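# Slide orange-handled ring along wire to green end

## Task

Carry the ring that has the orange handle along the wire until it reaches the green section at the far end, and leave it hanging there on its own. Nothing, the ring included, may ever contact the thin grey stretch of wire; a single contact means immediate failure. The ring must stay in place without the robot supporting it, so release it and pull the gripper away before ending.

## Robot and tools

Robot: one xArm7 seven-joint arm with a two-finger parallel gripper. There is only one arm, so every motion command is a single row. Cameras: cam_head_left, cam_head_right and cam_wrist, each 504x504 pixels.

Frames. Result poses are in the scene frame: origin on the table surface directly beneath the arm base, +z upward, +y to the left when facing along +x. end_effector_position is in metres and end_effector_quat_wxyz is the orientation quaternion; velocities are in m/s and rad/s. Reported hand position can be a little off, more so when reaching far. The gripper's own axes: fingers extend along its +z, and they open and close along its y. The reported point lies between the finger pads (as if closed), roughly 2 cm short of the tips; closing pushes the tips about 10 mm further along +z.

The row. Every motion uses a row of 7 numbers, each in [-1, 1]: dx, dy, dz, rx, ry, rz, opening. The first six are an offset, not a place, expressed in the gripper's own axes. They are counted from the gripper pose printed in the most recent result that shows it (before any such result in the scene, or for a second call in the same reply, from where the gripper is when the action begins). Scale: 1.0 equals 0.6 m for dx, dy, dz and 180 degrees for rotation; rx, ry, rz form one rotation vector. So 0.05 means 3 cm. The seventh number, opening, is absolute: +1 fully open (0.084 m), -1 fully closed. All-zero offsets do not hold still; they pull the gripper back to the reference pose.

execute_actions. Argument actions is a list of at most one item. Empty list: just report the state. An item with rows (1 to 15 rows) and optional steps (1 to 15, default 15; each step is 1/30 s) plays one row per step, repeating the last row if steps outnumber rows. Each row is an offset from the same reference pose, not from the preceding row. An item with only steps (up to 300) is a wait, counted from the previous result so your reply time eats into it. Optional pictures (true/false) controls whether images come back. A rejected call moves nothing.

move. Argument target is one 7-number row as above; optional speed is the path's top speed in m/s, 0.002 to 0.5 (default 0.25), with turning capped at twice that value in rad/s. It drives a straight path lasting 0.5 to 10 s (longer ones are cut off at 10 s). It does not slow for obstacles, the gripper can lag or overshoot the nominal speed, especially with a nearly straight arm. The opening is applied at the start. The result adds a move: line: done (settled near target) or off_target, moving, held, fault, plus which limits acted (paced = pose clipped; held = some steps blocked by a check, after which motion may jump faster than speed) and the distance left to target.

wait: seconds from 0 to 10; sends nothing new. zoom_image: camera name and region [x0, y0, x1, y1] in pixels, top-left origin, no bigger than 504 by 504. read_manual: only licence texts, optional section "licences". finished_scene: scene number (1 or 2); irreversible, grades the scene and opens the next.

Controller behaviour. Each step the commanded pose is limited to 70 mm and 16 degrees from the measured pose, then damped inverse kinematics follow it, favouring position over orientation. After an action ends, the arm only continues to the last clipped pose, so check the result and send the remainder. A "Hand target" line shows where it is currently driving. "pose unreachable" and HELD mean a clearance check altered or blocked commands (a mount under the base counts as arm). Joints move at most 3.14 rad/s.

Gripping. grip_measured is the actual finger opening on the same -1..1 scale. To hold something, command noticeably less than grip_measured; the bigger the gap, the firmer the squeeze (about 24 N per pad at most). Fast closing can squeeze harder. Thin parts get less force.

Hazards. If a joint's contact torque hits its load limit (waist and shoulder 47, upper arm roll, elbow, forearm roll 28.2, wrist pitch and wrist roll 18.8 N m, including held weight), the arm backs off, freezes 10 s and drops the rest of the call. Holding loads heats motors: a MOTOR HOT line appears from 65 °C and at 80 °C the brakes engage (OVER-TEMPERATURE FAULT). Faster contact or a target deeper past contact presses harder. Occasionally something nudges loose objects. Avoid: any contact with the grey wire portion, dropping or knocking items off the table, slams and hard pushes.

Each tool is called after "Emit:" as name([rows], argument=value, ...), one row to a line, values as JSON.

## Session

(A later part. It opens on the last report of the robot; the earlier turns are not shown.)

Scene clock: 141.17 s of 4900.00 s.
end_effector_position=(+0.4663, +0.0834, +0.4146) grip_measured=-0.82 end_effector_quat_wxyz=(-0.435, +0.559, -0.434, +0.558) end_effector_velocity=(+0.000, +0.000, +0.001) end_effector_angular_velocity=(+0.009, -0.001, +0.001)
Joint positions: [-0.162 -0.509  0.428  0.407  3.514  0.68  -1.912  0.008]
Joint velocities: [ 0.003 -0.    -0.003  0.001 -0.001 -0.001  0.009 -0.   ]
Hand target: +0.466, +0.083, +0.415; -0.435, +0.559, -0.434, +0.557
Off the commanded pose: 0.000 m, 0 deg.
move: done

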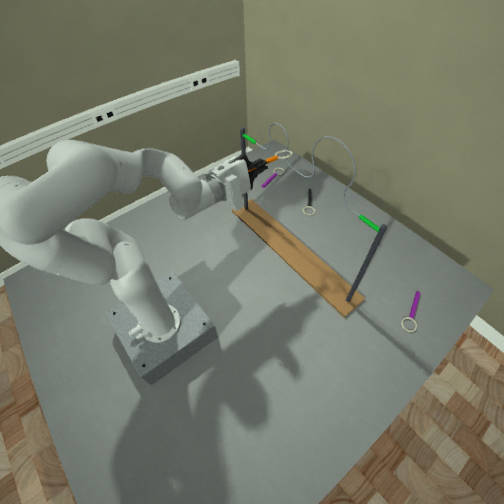

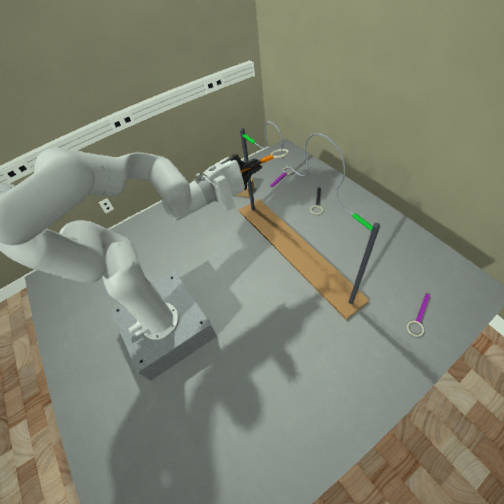

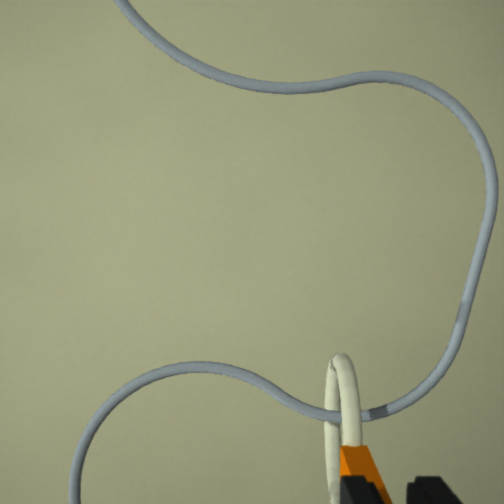

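Emit:
move(target=[0.026,-0.045,0.003,0,0,0.211,-1], speed=0.15)

Emit:
move(target=[-0.0141,-0.041,0,0,0,-0.211,-1], speed=0.15)

Emit:
move(target=[-0.0141,-0.041,0,0,0,-0.211,-1], speed=0.15)

Emit:
move(target=[-0.0141,-0.041,0,0,0,-0.211,-1], speed=0.15)

Emit:
zoom_image(camera="cam_head_right", region=[230,100,310,170])

Scene clock: 150.80 s of 4900.00 s.
end_effector_position=(+0.4681, +0.0748, +0.4447) grip_measured=-0.82 end_effector_quat_wxyz=(+0.592, -0.387, +0.592, -0.386) end_effector_velocity=(+0.000, +0.001, +0.001) end_effector_angular_velocity=(+0.010, -0.001, +0.003)
Joint positions: [-0.005 -0.542  0.217  0.449  3.504  0.599 -1.353  0.008]
Joint velocities: [ 0.004 -0.    -0.004  0.001 -0.003 -0.001  0.01  -0.   ]
Hand target: +0.468, +0.075, +0.445; +0.592, -0.387, +0.592, -0.386
Off the commanded pose: 0.000 m, 0 deg.
After step 90, 4.03 s passed at rest.
move: done

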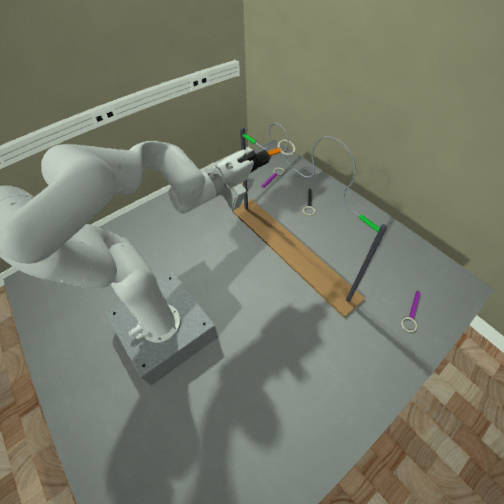

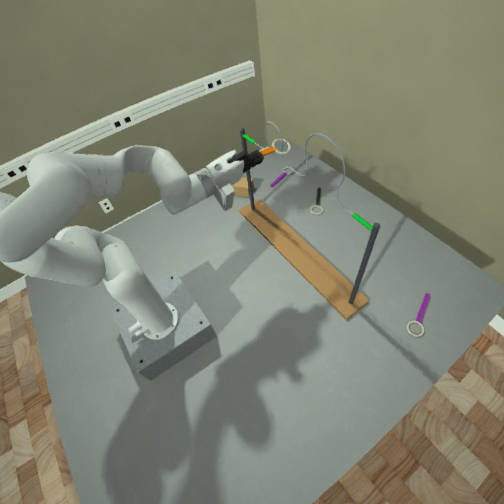

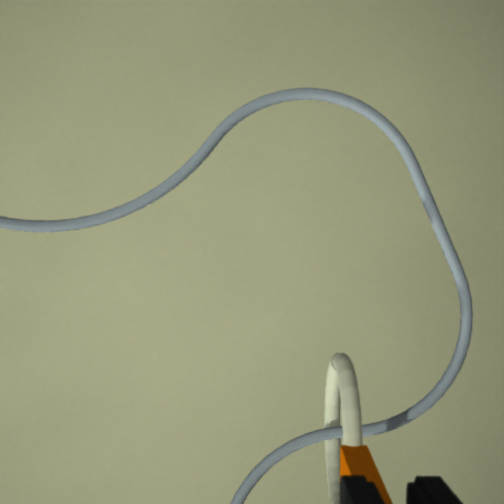

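Scene clock: 153.40 s of 4900.00 s.
end_effector_position=(+0.4682, +0.0727, +0.4703) grip_measured=-0.82 end_effector_quat_wxyz=(-0.434, +0.559, -0.434, +0.558) end_effector_velocity=(-0.000, -0.000, -0.001) end_effector_angular_velocity=(-0.009, +0.003, -0.003)
Joint positions: [-0.194 -0.607  0.378  0.511  3.446  0.475 -1.885  0.008]
Joint velocities: [-0.004 -0.001  0.004 -0.     0.003 -0.003 -0.009  0.   ]
Hand target: +0.468, +0.073, +0.470; -0.434, +0.559, -0.433, +0.558
Off the commanded pose: 0.000 m, 0 deg.
move: done

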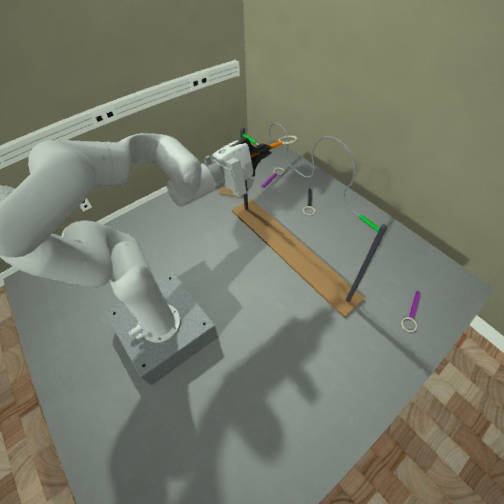

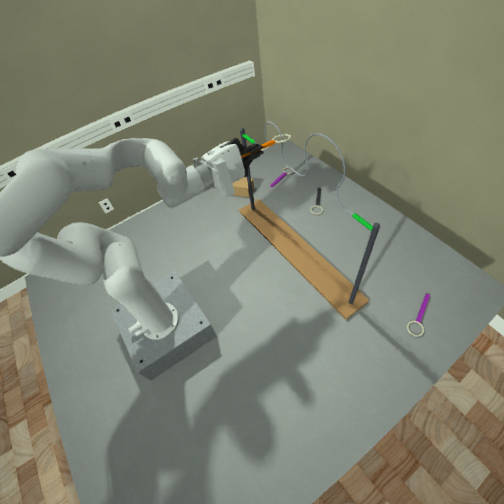

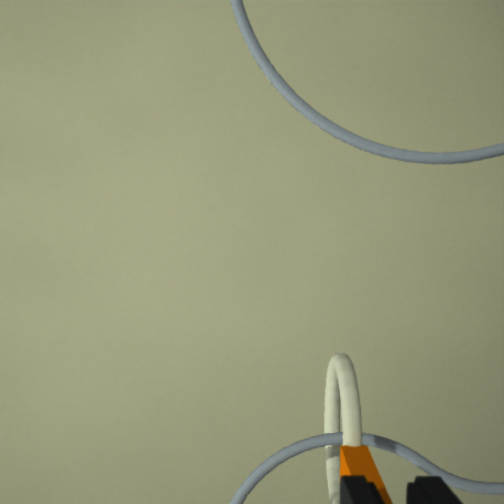

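Scene clock: 156.00 s of 4900.00 s.
end_effector_position=(+0.4684, +0.0869, +0.4916) grip_measured=-0.82 end_effector_quat_wxyz=(-0.229, +0.670, -0.228, +0.668) end_effector_velocity=(-0.000, +0.001, -0.000) end_effector_angular_velocity=(-0.008, +0.001, -0.001)
Joint positions: [-0.41  -0.689  0.601  0.587  3.397  0.362 -2.359  0.008]
Joint velocities: [-0.003 -0.002  0.004  0.001  0.002 -0.003 -0.007  0.   ]
Hand target: +0.468, +0.087, +0.492; -0.229, +0.670, -0.228, +0.668
Off the commanded pose: 0.000 m, 0 deg.
move: done

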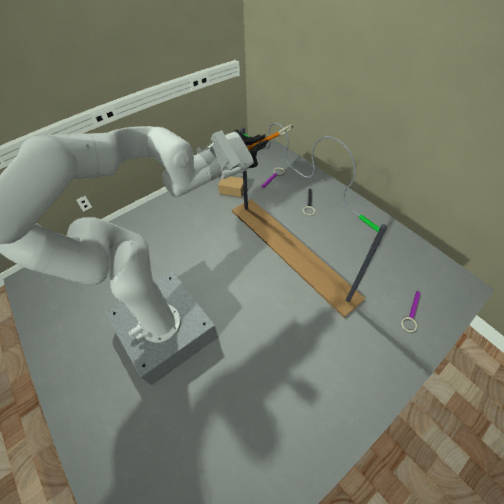

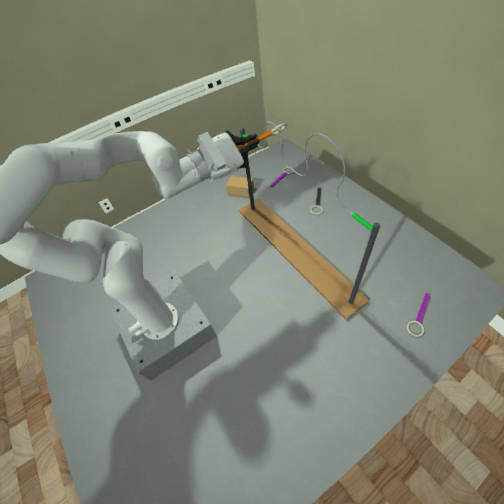

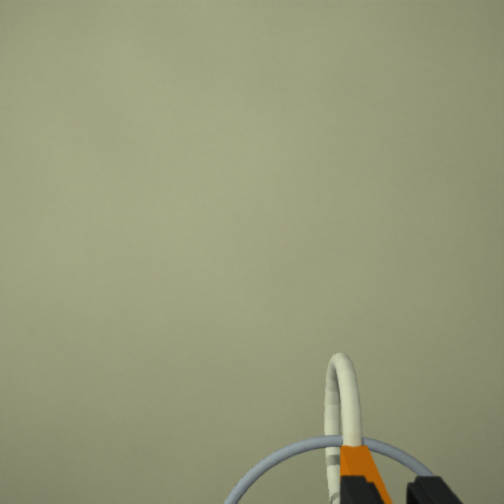

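Scene clock: 158.60 s of 4900.00 s.
end_effector_position=(+0.4685, +0.1114, +0.4995) grip_measured=-0.82 end_effector_quat_wxyz=(+0.001, +0.708, +0.002, +0.706) end_effector_velocity=(+0.000, +0.001, +0.001) end_effector_angular_velocity=(-0.008, -0.001, +0.001)
Joint positions: [-0.626 -0.815  0.849  0.654  3.308  0.276 -2.733  0.008]
Joint velocities: [-0.002 -0.002  0.003  0.003 -0.    -0.002 -0.005 -0.   ]
Hand target: +0.469, +0.111, +0.500; +0.001, +0.708, +0.002, +0.706
Off the commanded pose: 0.001 m, 0 deg.
move: done

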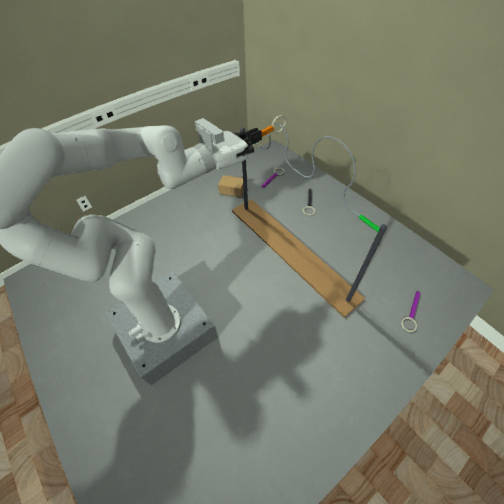

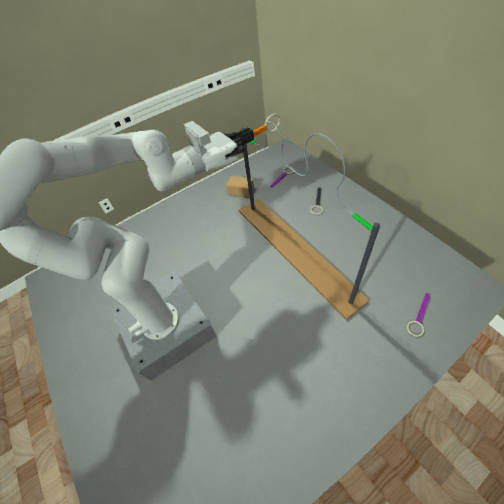

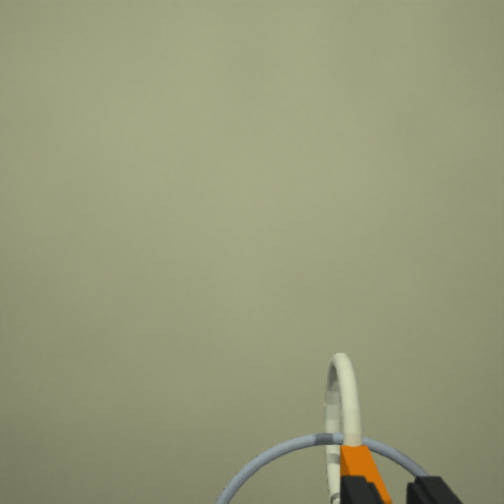

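Region (230, 100, 310, 170) of cam_head_right's 504x504 image, scaled by 6.300, with more detail than that image has; it fills the top 441 rows of this view, and the rest is white.

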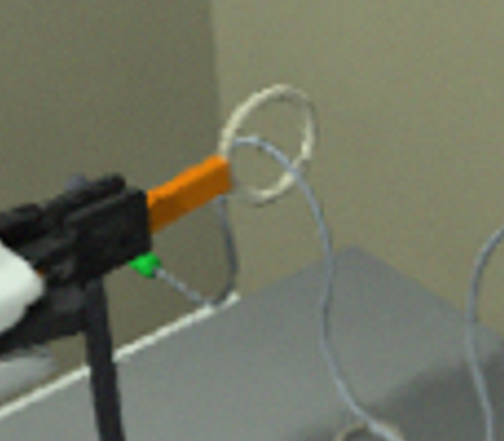

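Emit:
move(target=[-0.016,-0.047,0,0,0,-0.211,-1], speed=0.12)

Emit:
move(target=[-0.0141,-0.041,0,0,0,-0.211,-1], speed=0.12)

Emit:
move(target=[-0.01,-0.041,0,0,0,-0.14,-1], speed=0.12)

Scene clock: 166.53 s of 4900.00 s.
end_effector_position=(+0.4686, +0.1394, +0.4893) grip_measured=-0.82 end_effector_quat_wxyz=(+0.230, +0.669, +0.232, +0.667) end_effector_velocity=(+0.000, -0.001, -0.001) end_effector_angular_velocity=(-0.008, +0.001, -0.002)
Joint positions: [-0.794 -0.996  1.076  0.696  3.175  0.229 -3.015  0.008]
Joint velocities: [-0.003 -0.002  0.002 -0.001 -0.001 -0.001 -0.003 -0.   ]
Hand target: +0.469, +0.139, +0.489; +0.231, +0.669, +0.232, +0.667
Off the commanded pose: 0.001 m, 0 deg.
After step 90, 1.80 s passed at rest.
move: done

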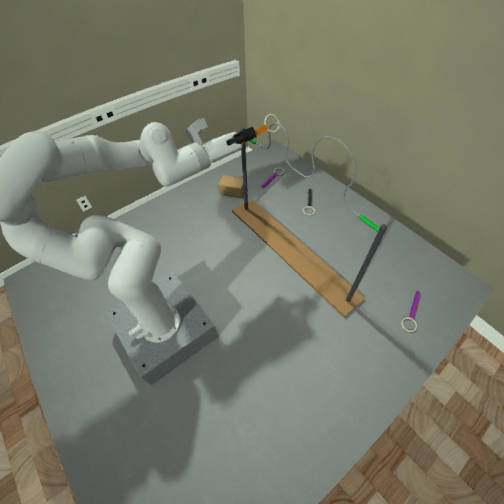

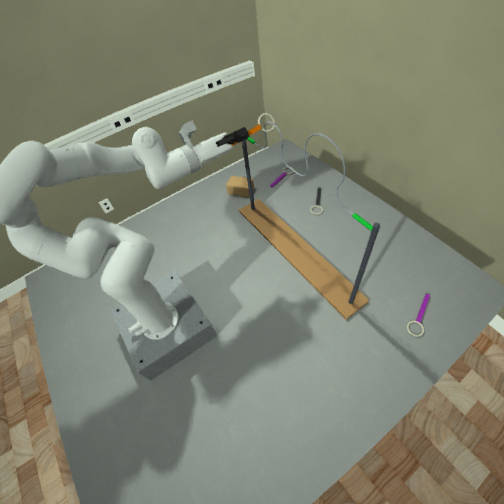

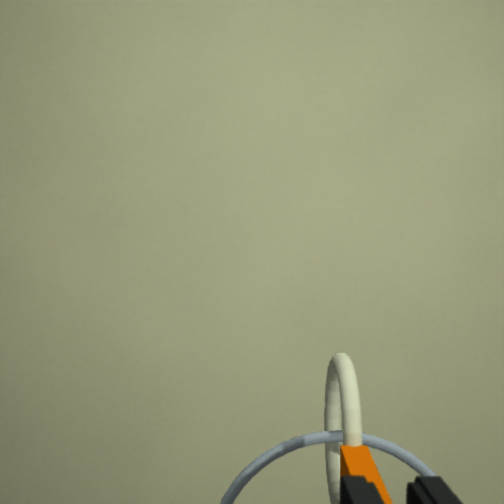

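Scene clock: 169.67 s of 4900.00 s.
end_effector_position=(+0.4687, +0.1533, +0.4671) grip_measured=-0.82 end_effector_quat_wxyz=(+0.435, +0.558, +0.437, +0.555) end_effector_velocity=(-0.000, -0.001, -0.001) end_effector_angular_velocity=(-0.006, +0.002, -0.003)
Joint positions: [-0.894 -1.205  1.243  0.686  3.002  0.241 -3.255  0.008]
Joint velocities: [-0.001 -0.002  0.002 -0.002 -0.002 -0.001 -0.002  0.   ]
Hand target: +0.469, +0.153, +0.467; +0.435, +0.558, +0.438, +0.555
Off the commanded pose: 0.000 m, 0 deg.
move: done

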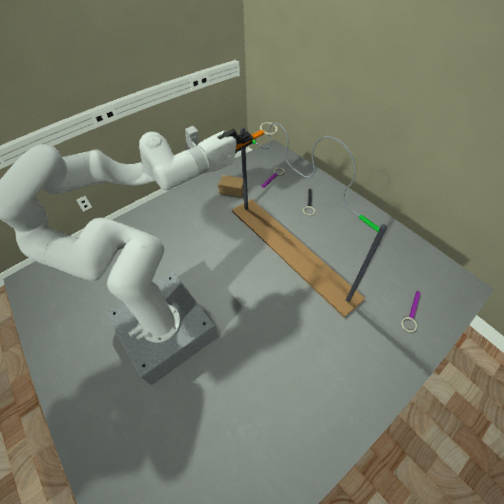

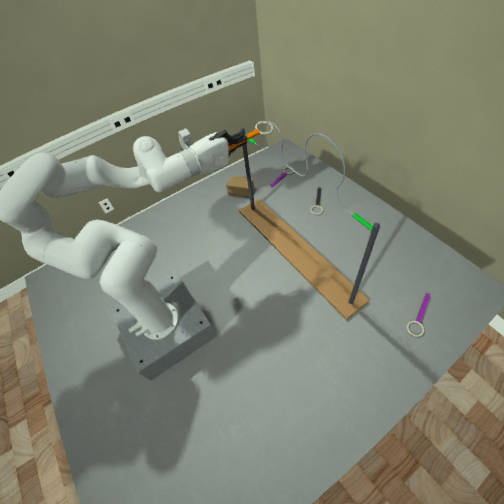

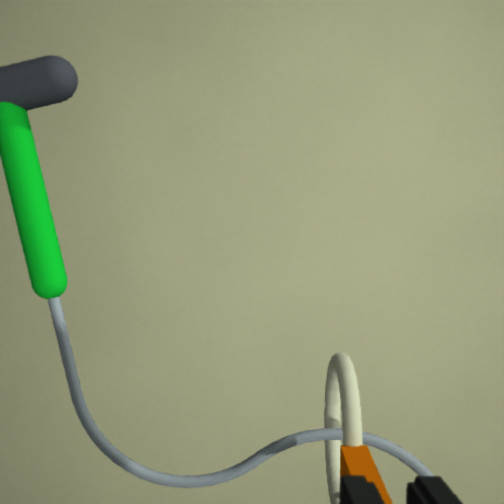

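Scene clock: 171.87 s of 4900.00 s.
end_effector_position=(+0.4687, +0.1531, +0.4415) grip_measured=-0.82 end_effector_quat_wxyz=(+0.545, +0.450, +0.548, +0.447) end_effector_velocity=(+0.000, +0.001, -0.000) end_effector_angular_velocity=(-0.007, -0.001, +0.001)
Joint positions: [-0.939 -1.38   1.353  0.645  2.917  0.29  -3.411  0.008]
Joint velocities: [-0.001 -0.003  0.002  0.001 -0.001  0.001 -0.003 -0.   ]
Hand target: +0.469, +0.153, +0.441; +0.545, +0.450, +0.549, +0.447
Off the commanded pose: 0.000 m, 0 deg.
move: done

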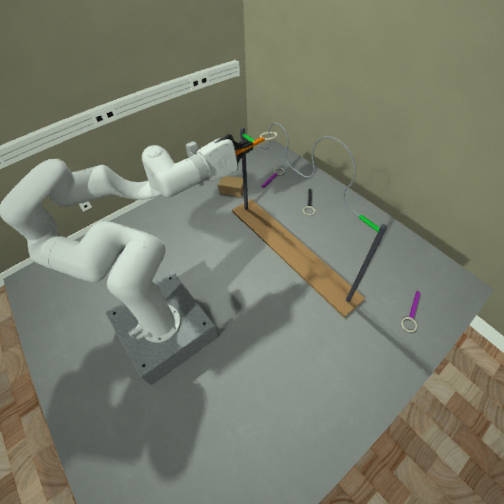

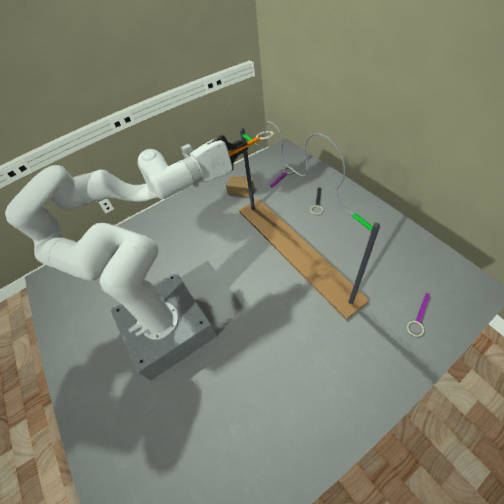

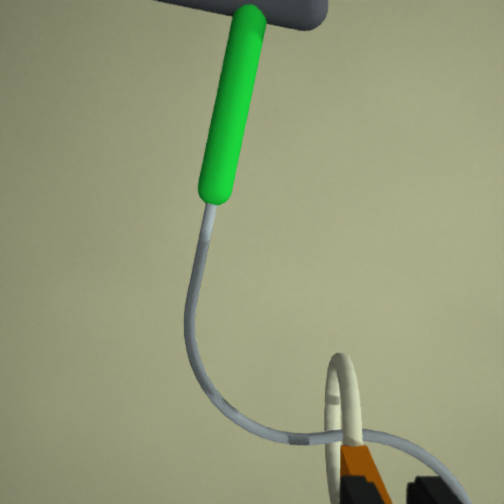

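Emit:
move(target=[-0.003,-0.028,0,0,0,0,-1], speed=0.12)

Emit:
move(target=[0.012,-0.0398,0,0,0,0.187,-1], speed=0.15)

Emit:
move(target=[0.012,-0.0398,0,0,0,0.187,-1], speed=0.15)

Emit:
move(target=[0.012,-0.0398,0,0,0,0.187,-1], speed=0.15)

Emit:
zoom_image(camera="cam_head_right", region=[220,110,300,180])

Scene clock: 179.60 s of 4900.00 s.
end_effector_position=(+0.4686, +0.1481, +0.4256) grip_measured=-0.82 end_effector_quat_wxyz=(+0.545, +0.450, +0.548, +0.447) end_effector_velocity=(-0.000, +0.001, -0.002) end_effector_angular_velocity=(-0.000, +0.000, +0.003)
Joint positions: [-0.945 -1.414  1.392  0.619  2.967  0.317 -3.41   0.008]
Joint velocities: [ 0.001 -0.003  0.004 -0.002  0.004  0.003  0.     0.   ]
Hand target: +0.469, +0.148, +0.425; +0.545, +0.450, +0.548, +0.447
Off the commanded pose: 0.000 m, 0 deg.
After step 90, 3.97 s passed at rest.
move: done

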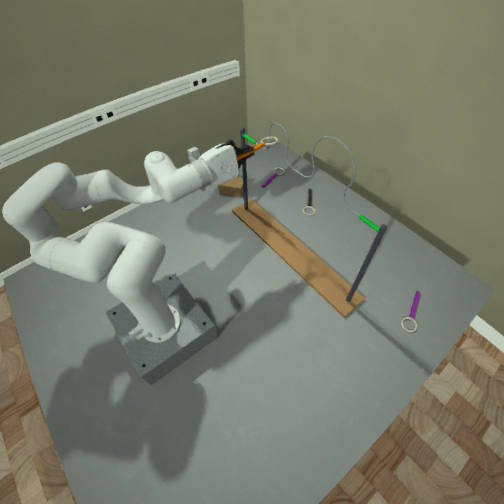

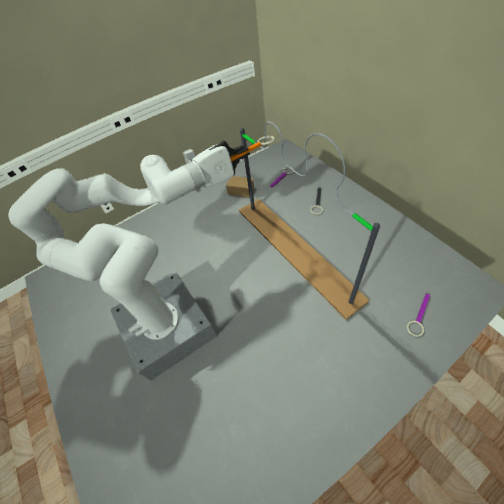

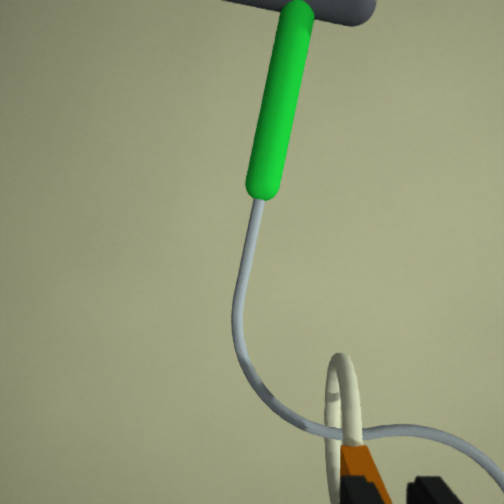

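Scene clock: 181.93 s of 4900.00 s.
end_effector_position=(+0.4684, +0.1507, +0.4010) grip_measured=-0.82 end_effector_quat_wxyz=(+0.392, +0.589, +0.395, +0.586) end_effector_velocity=(-0.000, +0.000, -0.000) end_effector_angular_velocity=(+0.009, -0.001, +0.000)
Joint positions: [-0.923 -1.285  1.401  0.608  3.252  0.325 -3.191  0.008]
Joint velocities: [ 0.001  0.001  0.    -0.001  0.005  0.001  0.004 -0.   ]
Hand target: +0.468, +0.151, +0.401; +0.392, +0.589, +0.395, +0.586
Off the commanded pose: 0.000 m, 0 deg.
move: done

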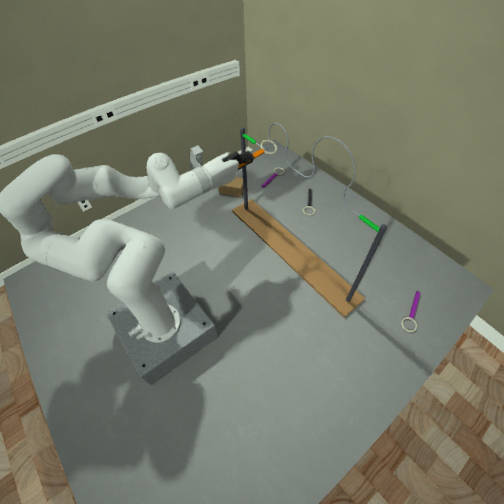

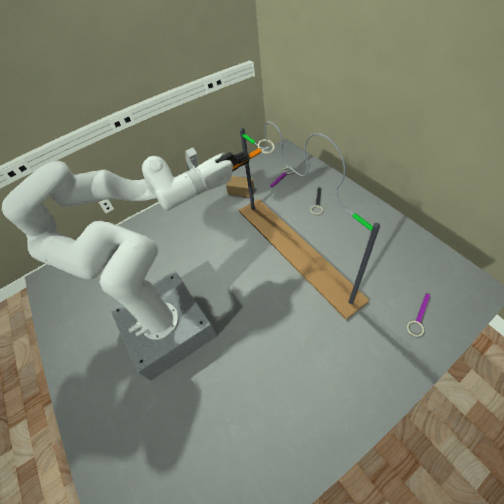

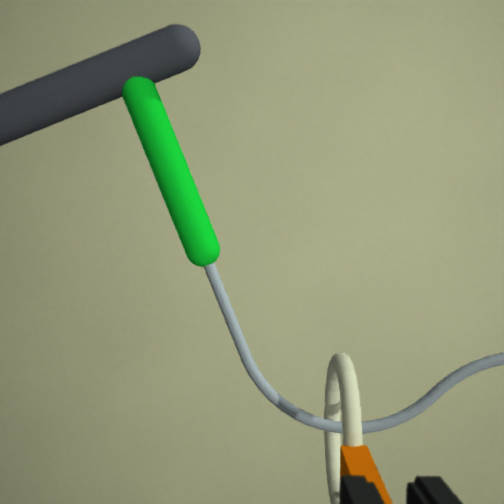

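Scene clock: 184.27 s of 4900.00 s.
end_effector_position=(+0.4682, +0.1665, +0.3819) grip_measured=-0.82 end_effector_quat_wxyz=(+0.206, +0.678, +0.208, +0.675) end_effector_velocity=(-0.000, +0.000, -0.000) end_effector_angular_velocity=(+0.009, -0.000, +0.001)
Joint positions: [-0.897 -1.149  1.408  0.61   3.528  0.353 -2.968  0.008]
Joint velocities: [ 0.001  0.002  0.    -0.001  0.004  0.001  0.004  0.   ]
Hand target: +0.468, +0.167, +0.382; +0.206, +0.678, +0.208, +0.675
Off the commanded pose: 0.000 m, 0 deg.
move: done

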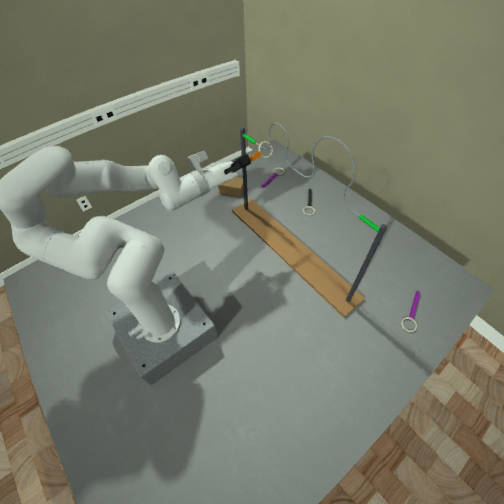

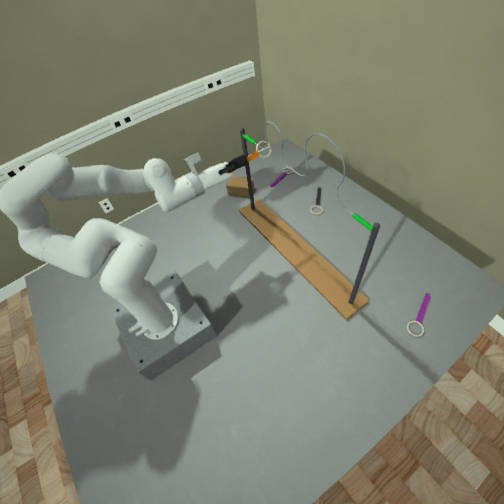

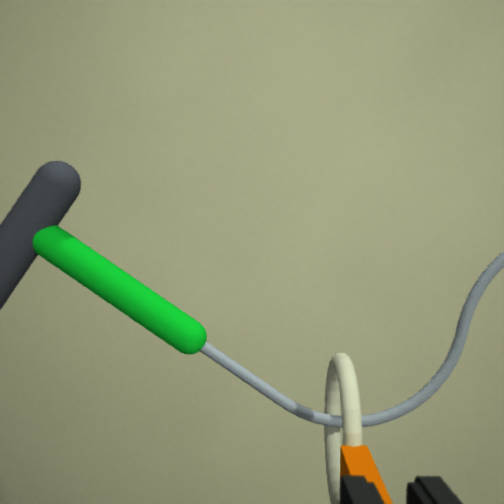

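Scene clock: 186.60 s of 4900.00 s.
end_effector_position=(+0.4681, +0.1905, +0.3747) grip_measured=-0.82 end_effector_quat_wxyz=(+0.002, +0.709, +0.003, +0.706) end_effector_velocity=(-0.000, -0.000, -0.001) end_effector_angular_velocity=(+0.006, +0.001, -0.001)
Joint positions: [-0.859 -0.993  1.402  0.621  3.77   0.406 -2.729  0.008]
Joint velocities: [ 0.001  0.002  0.    -0.002  0.003  0.001  0.003 -0.   ]
Hand target: +0.468, +0.191, +0.375; +0.002, +0.709, +0.003, +0.706
Off the commanded pose: 0.000 m, 0 deg.
move: done

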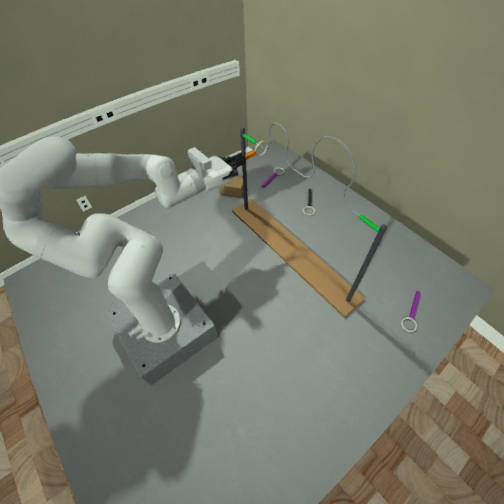

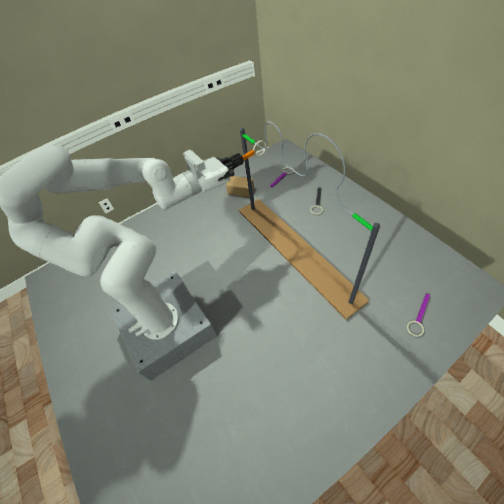

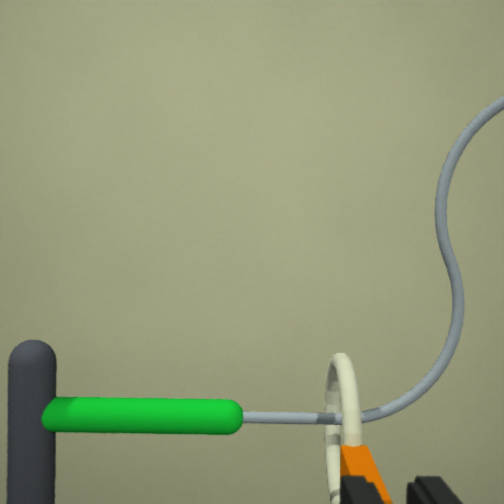

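Region (220, 110, 300, 180) of cam_head_right's 504x504 image, scaled by 6.300, with more detail than that image has; it fills the top 441 rows of this view, and the rest is white.

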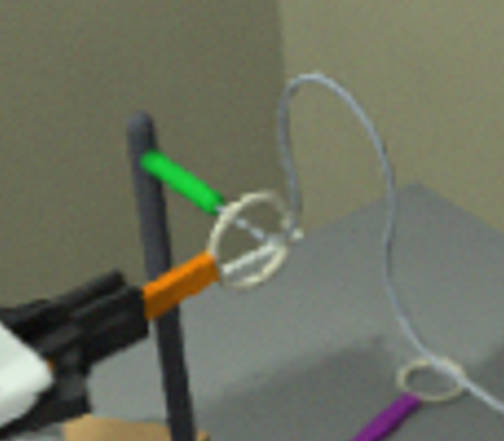

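Emit:
move(target=[0.012,-0.115,0,0,0,0,-1], speed=0.1)

Emit:
move(target=[-0.11,0,0.015,0,0,0,-0.83], speed=0.03)

Emit:
move(target=[-0.055,0,0.09,0,0,0,-0.83], speed=0.03)

Emit:
move(target=[0,0,0,0,0,0,-0.65])

Emit:
move(target=[0,0,-0.17,0,0,0,-0.65], speed=0.1)

Emit:
wait(seconds=2)

Scene clock: 197.83 s of 4900.00 s.
end_effector_position=(+0.4683, +0.2587, +0.3812) grip_measured=-0.82 end_effector_quat_wxyz=(+0.003, +0.709, +0.003, +0.706) end_effector_velocity=(+0.000, +0.002, +0.000) end_effector_angular_velocity=(+0.000, +0.000, -0.005)
Joint positions: [-0.898 -1.136  1.442  0.793  3.996  0.221 -2.848  0.008]
Joint velocities: [-0.005 -0.014 -0.001  0.009  0.018 -0.016 -0.009 -0.   ]
Hand target: +0.468, +0.259, +0.381; +0.003, +0.709, +0.003, +0.706
Off the commanded pose: 0.001 m, 0 deg.
After step 90, 7.17 s passed at rest.
move: done

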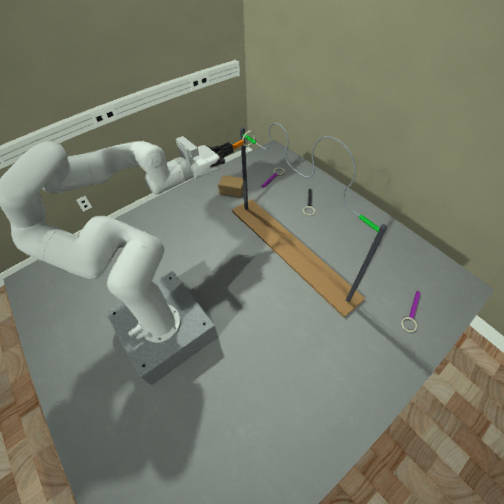

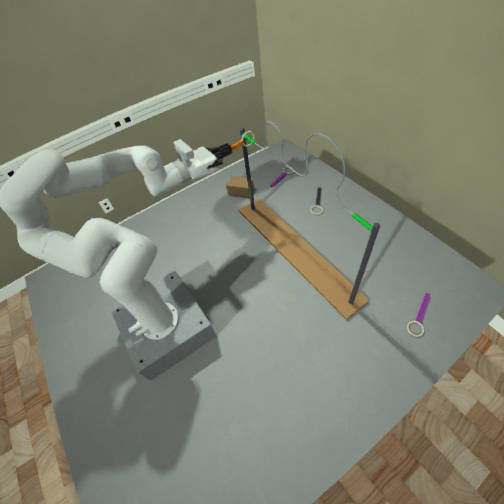

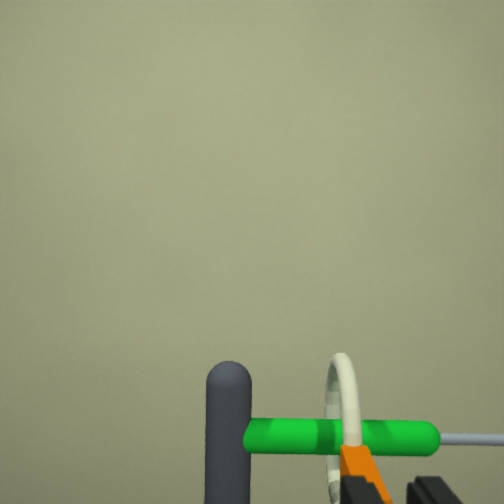

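Scene clock: 200.33 s of 4900.00 s.
end_effector_position=(+0.4780, +0.2581, +0.3179) grip_measured=-0.82 end_effector_quat_wxyz=(+0.002, +0.707, +0.002, +0.708) end_effector_velocity=(+0.000, +0.000, -0.002) end_effector_angular_velocity=(-0.001, -0.006, +0.003)
Joint positions: [-0.986 -1.189  1.633  0.789  4.08   0.335 -2.778  0.008]
Joint velocities: [-0.002  0.001  0.011 -0.004  0.005  0.016 -0.    -0.   ]
Hand target: +0.477, +0.258, +0.315; +0.002, +0.709, +0.003, +0.705
Off the commanded pose: 0.003 m, 0 deg.
move: done

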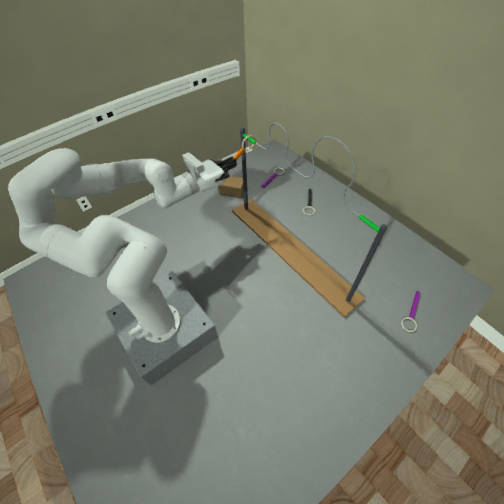

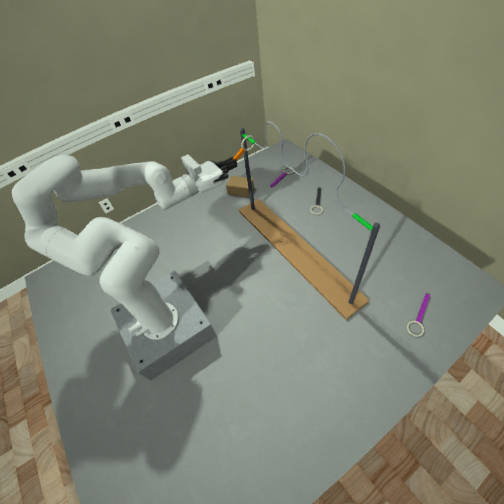

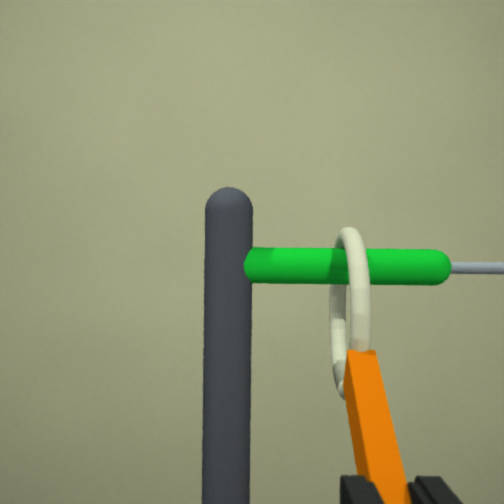

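Scene clock: 202.77 s of 4900.00 s.
end_effector_position=(+0.5319, +0.2579, +0.2848) grip_measured=-0.82 end_effector_quat_wxyz=(+0.002, +0.707, +0.002, +0.707) end_effector_velocity=(+0.000, +0.000, -0.002) end_effector_angular_velocity=(-0.000, +0.004, +0.000)
Joint positions: [-1.221 -1.201  1.774  0.938  4.041  0.417 -2.711  0.008]
Joint velocities: [-0.004 -0.001  0.005  0.003 -0.    -0.001  0.001 -0.   ]
Hand target: +0.532, +0.258, +0.285; +0.002, +0.707, +0.002, +0.707
Off the commanded pose: 0.000 m, 0 deg.
move: done

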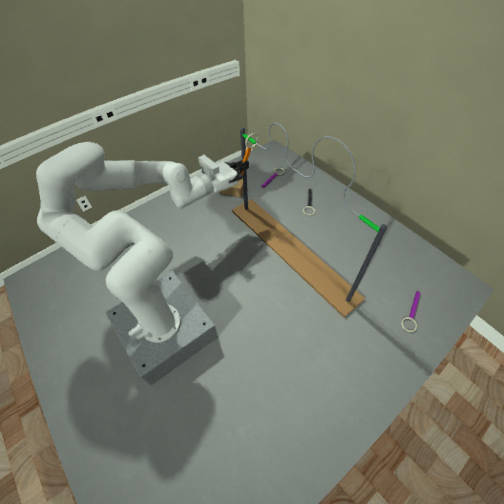

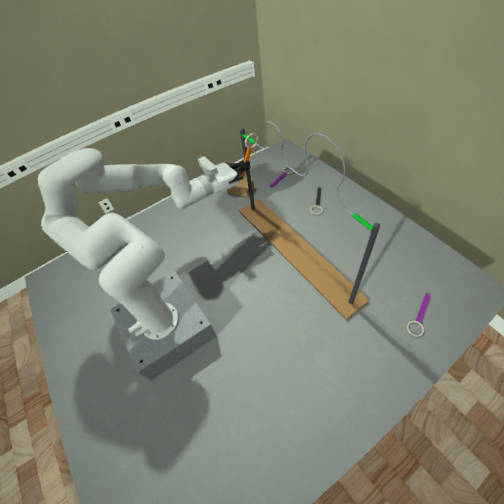

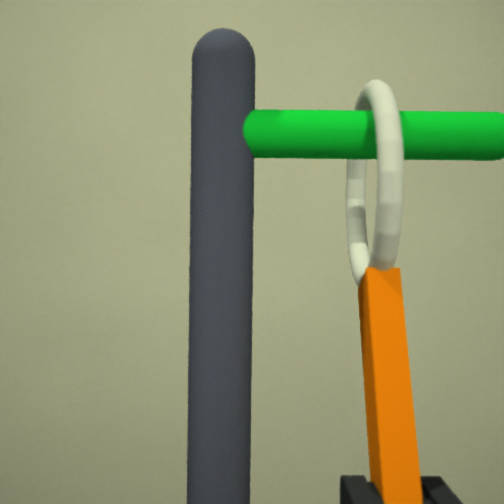

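Scene clock: 203.27 s of 4900.00 s.
end_effector_position=(+0.5319, +0.2579, +0.2847) grip_measured=-0.67 end_effector_quat_wxyz=(+0.002, +0.707, +0.002, +0.707) end_effector_velocity=(+0.001, +0.000, +0.001) end_effector_angular_velocity=(+0.001, -0.003, +0.000)
Joint positions: [-1.221 -1.202  1.774  0.938  4.041  0.417 -2.711  0.015]
Joint velocities: [-0.001 -0.    -0.002  0.001  0.     0.001  0.     0.   ]
Hand target: +0.532, +0.258, +0.285; +0.002, +0.707, +0.002, +0.707
Off the commanded pose: 0.000 m, 0 deg.
move: done

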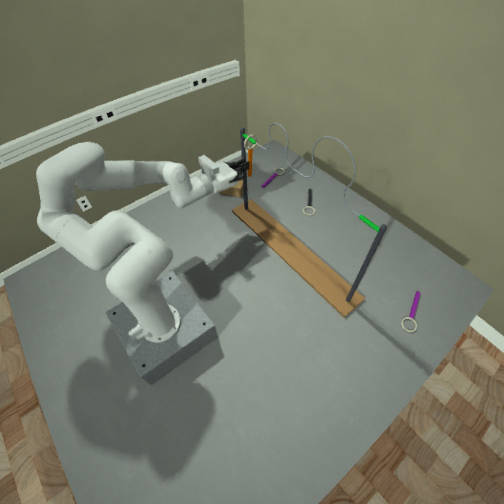

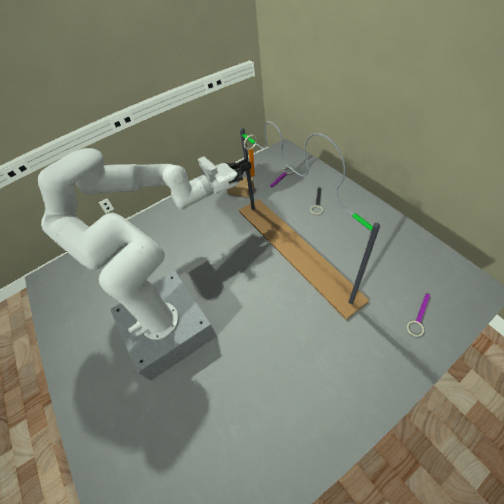

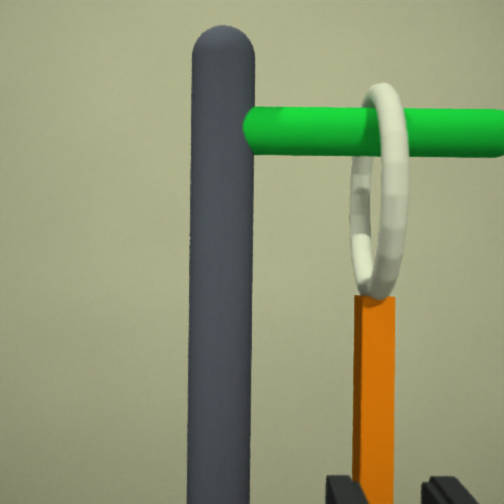

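Scene clock: 204.73 s of 4900.00 s.
end_effector_position=(+0.4303, +0.2576, +0.2852) grip_measured=-0.67 end_effector_quat_wxyz=(+0.002, +0.706, +0.002, +0.708) end_effector_velocity=(-0.002, +0.001, -0.000) end_effector_angular_velocity=(+0.001, +0.001, -0.001)
Joint positions: [-0.827 -1.264  1.679  0.67   4.276  0.324 -2.845  0.015]
Joint velocities: [ 0.008 -0.003 -0.002 -0.004  0.011 -0.006 -0.008  0.   ]
Hand target: +0.430, +0.258, +0.285; +0.002, +0.706, +0.002, +0.708
Off the commanded pose: 0.001 m, 0 deg.
move: done

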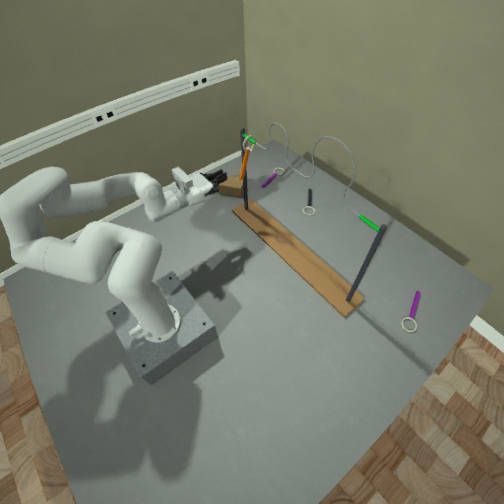

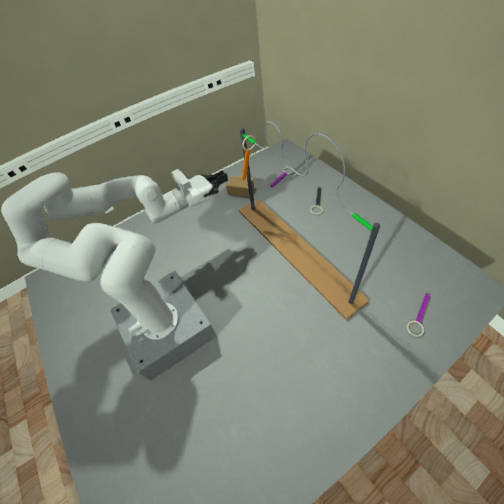

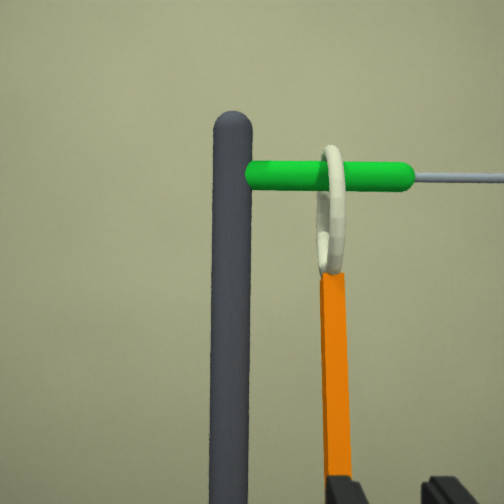

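Scene clock: 206.73 s of 4900.00 s.
end_effector_position=(+0.4300, +0.2577, +0.2851) grip_measured=-0.67 end_effector_quat_wxyz=(+0.002, +0.706, +0.002, +0.708) end_effector_velocity=(-0.000, +0.001, +0.000) end_effector_angular_velocity=(-0.001, -0.001, +0.002)
Joint positions: [-0.826 -1.264  1.679  0.669  4.277  0.324 -2.845  0.015]
Joint velocities: [ 0.     0.     0.     0.001 -0.001  0.001 -0.    -0.   ]
Hand target: +0.430, +0.258, +0.285; +0.002, +0.706, +0.002, +0.708
Off the commanded pose: 0.001 m, 0 deg.
Steps of this call (steps 1 to 60: nothing new was sent). Readings (end_effector_position):
1: (+0.4302, +0.2576, +0.2851)
2: (+0.4302, +0.2576, +0.2851)
4: (+0.4301, +0.2576, +0.2851)
8: (+0.4301, +0.2577, +0.2851)
60: the state above

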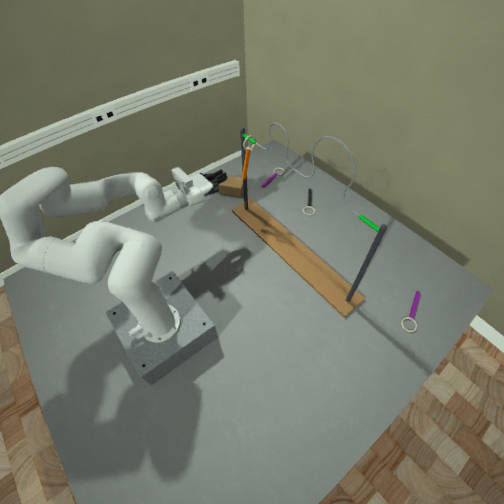

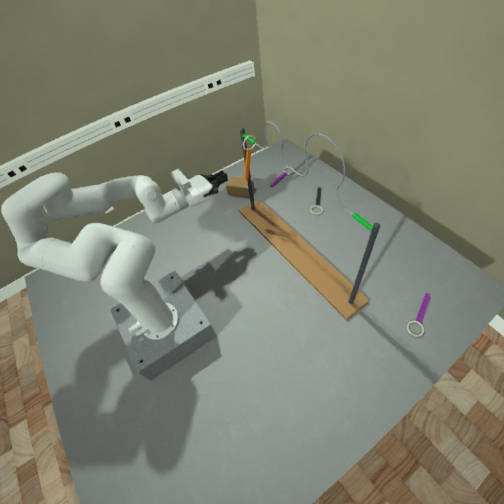

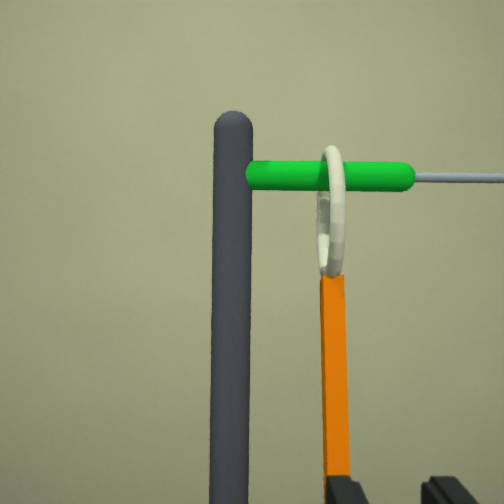

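Emit:
finished_scene(scene=2)

The scene is finished: the task was done.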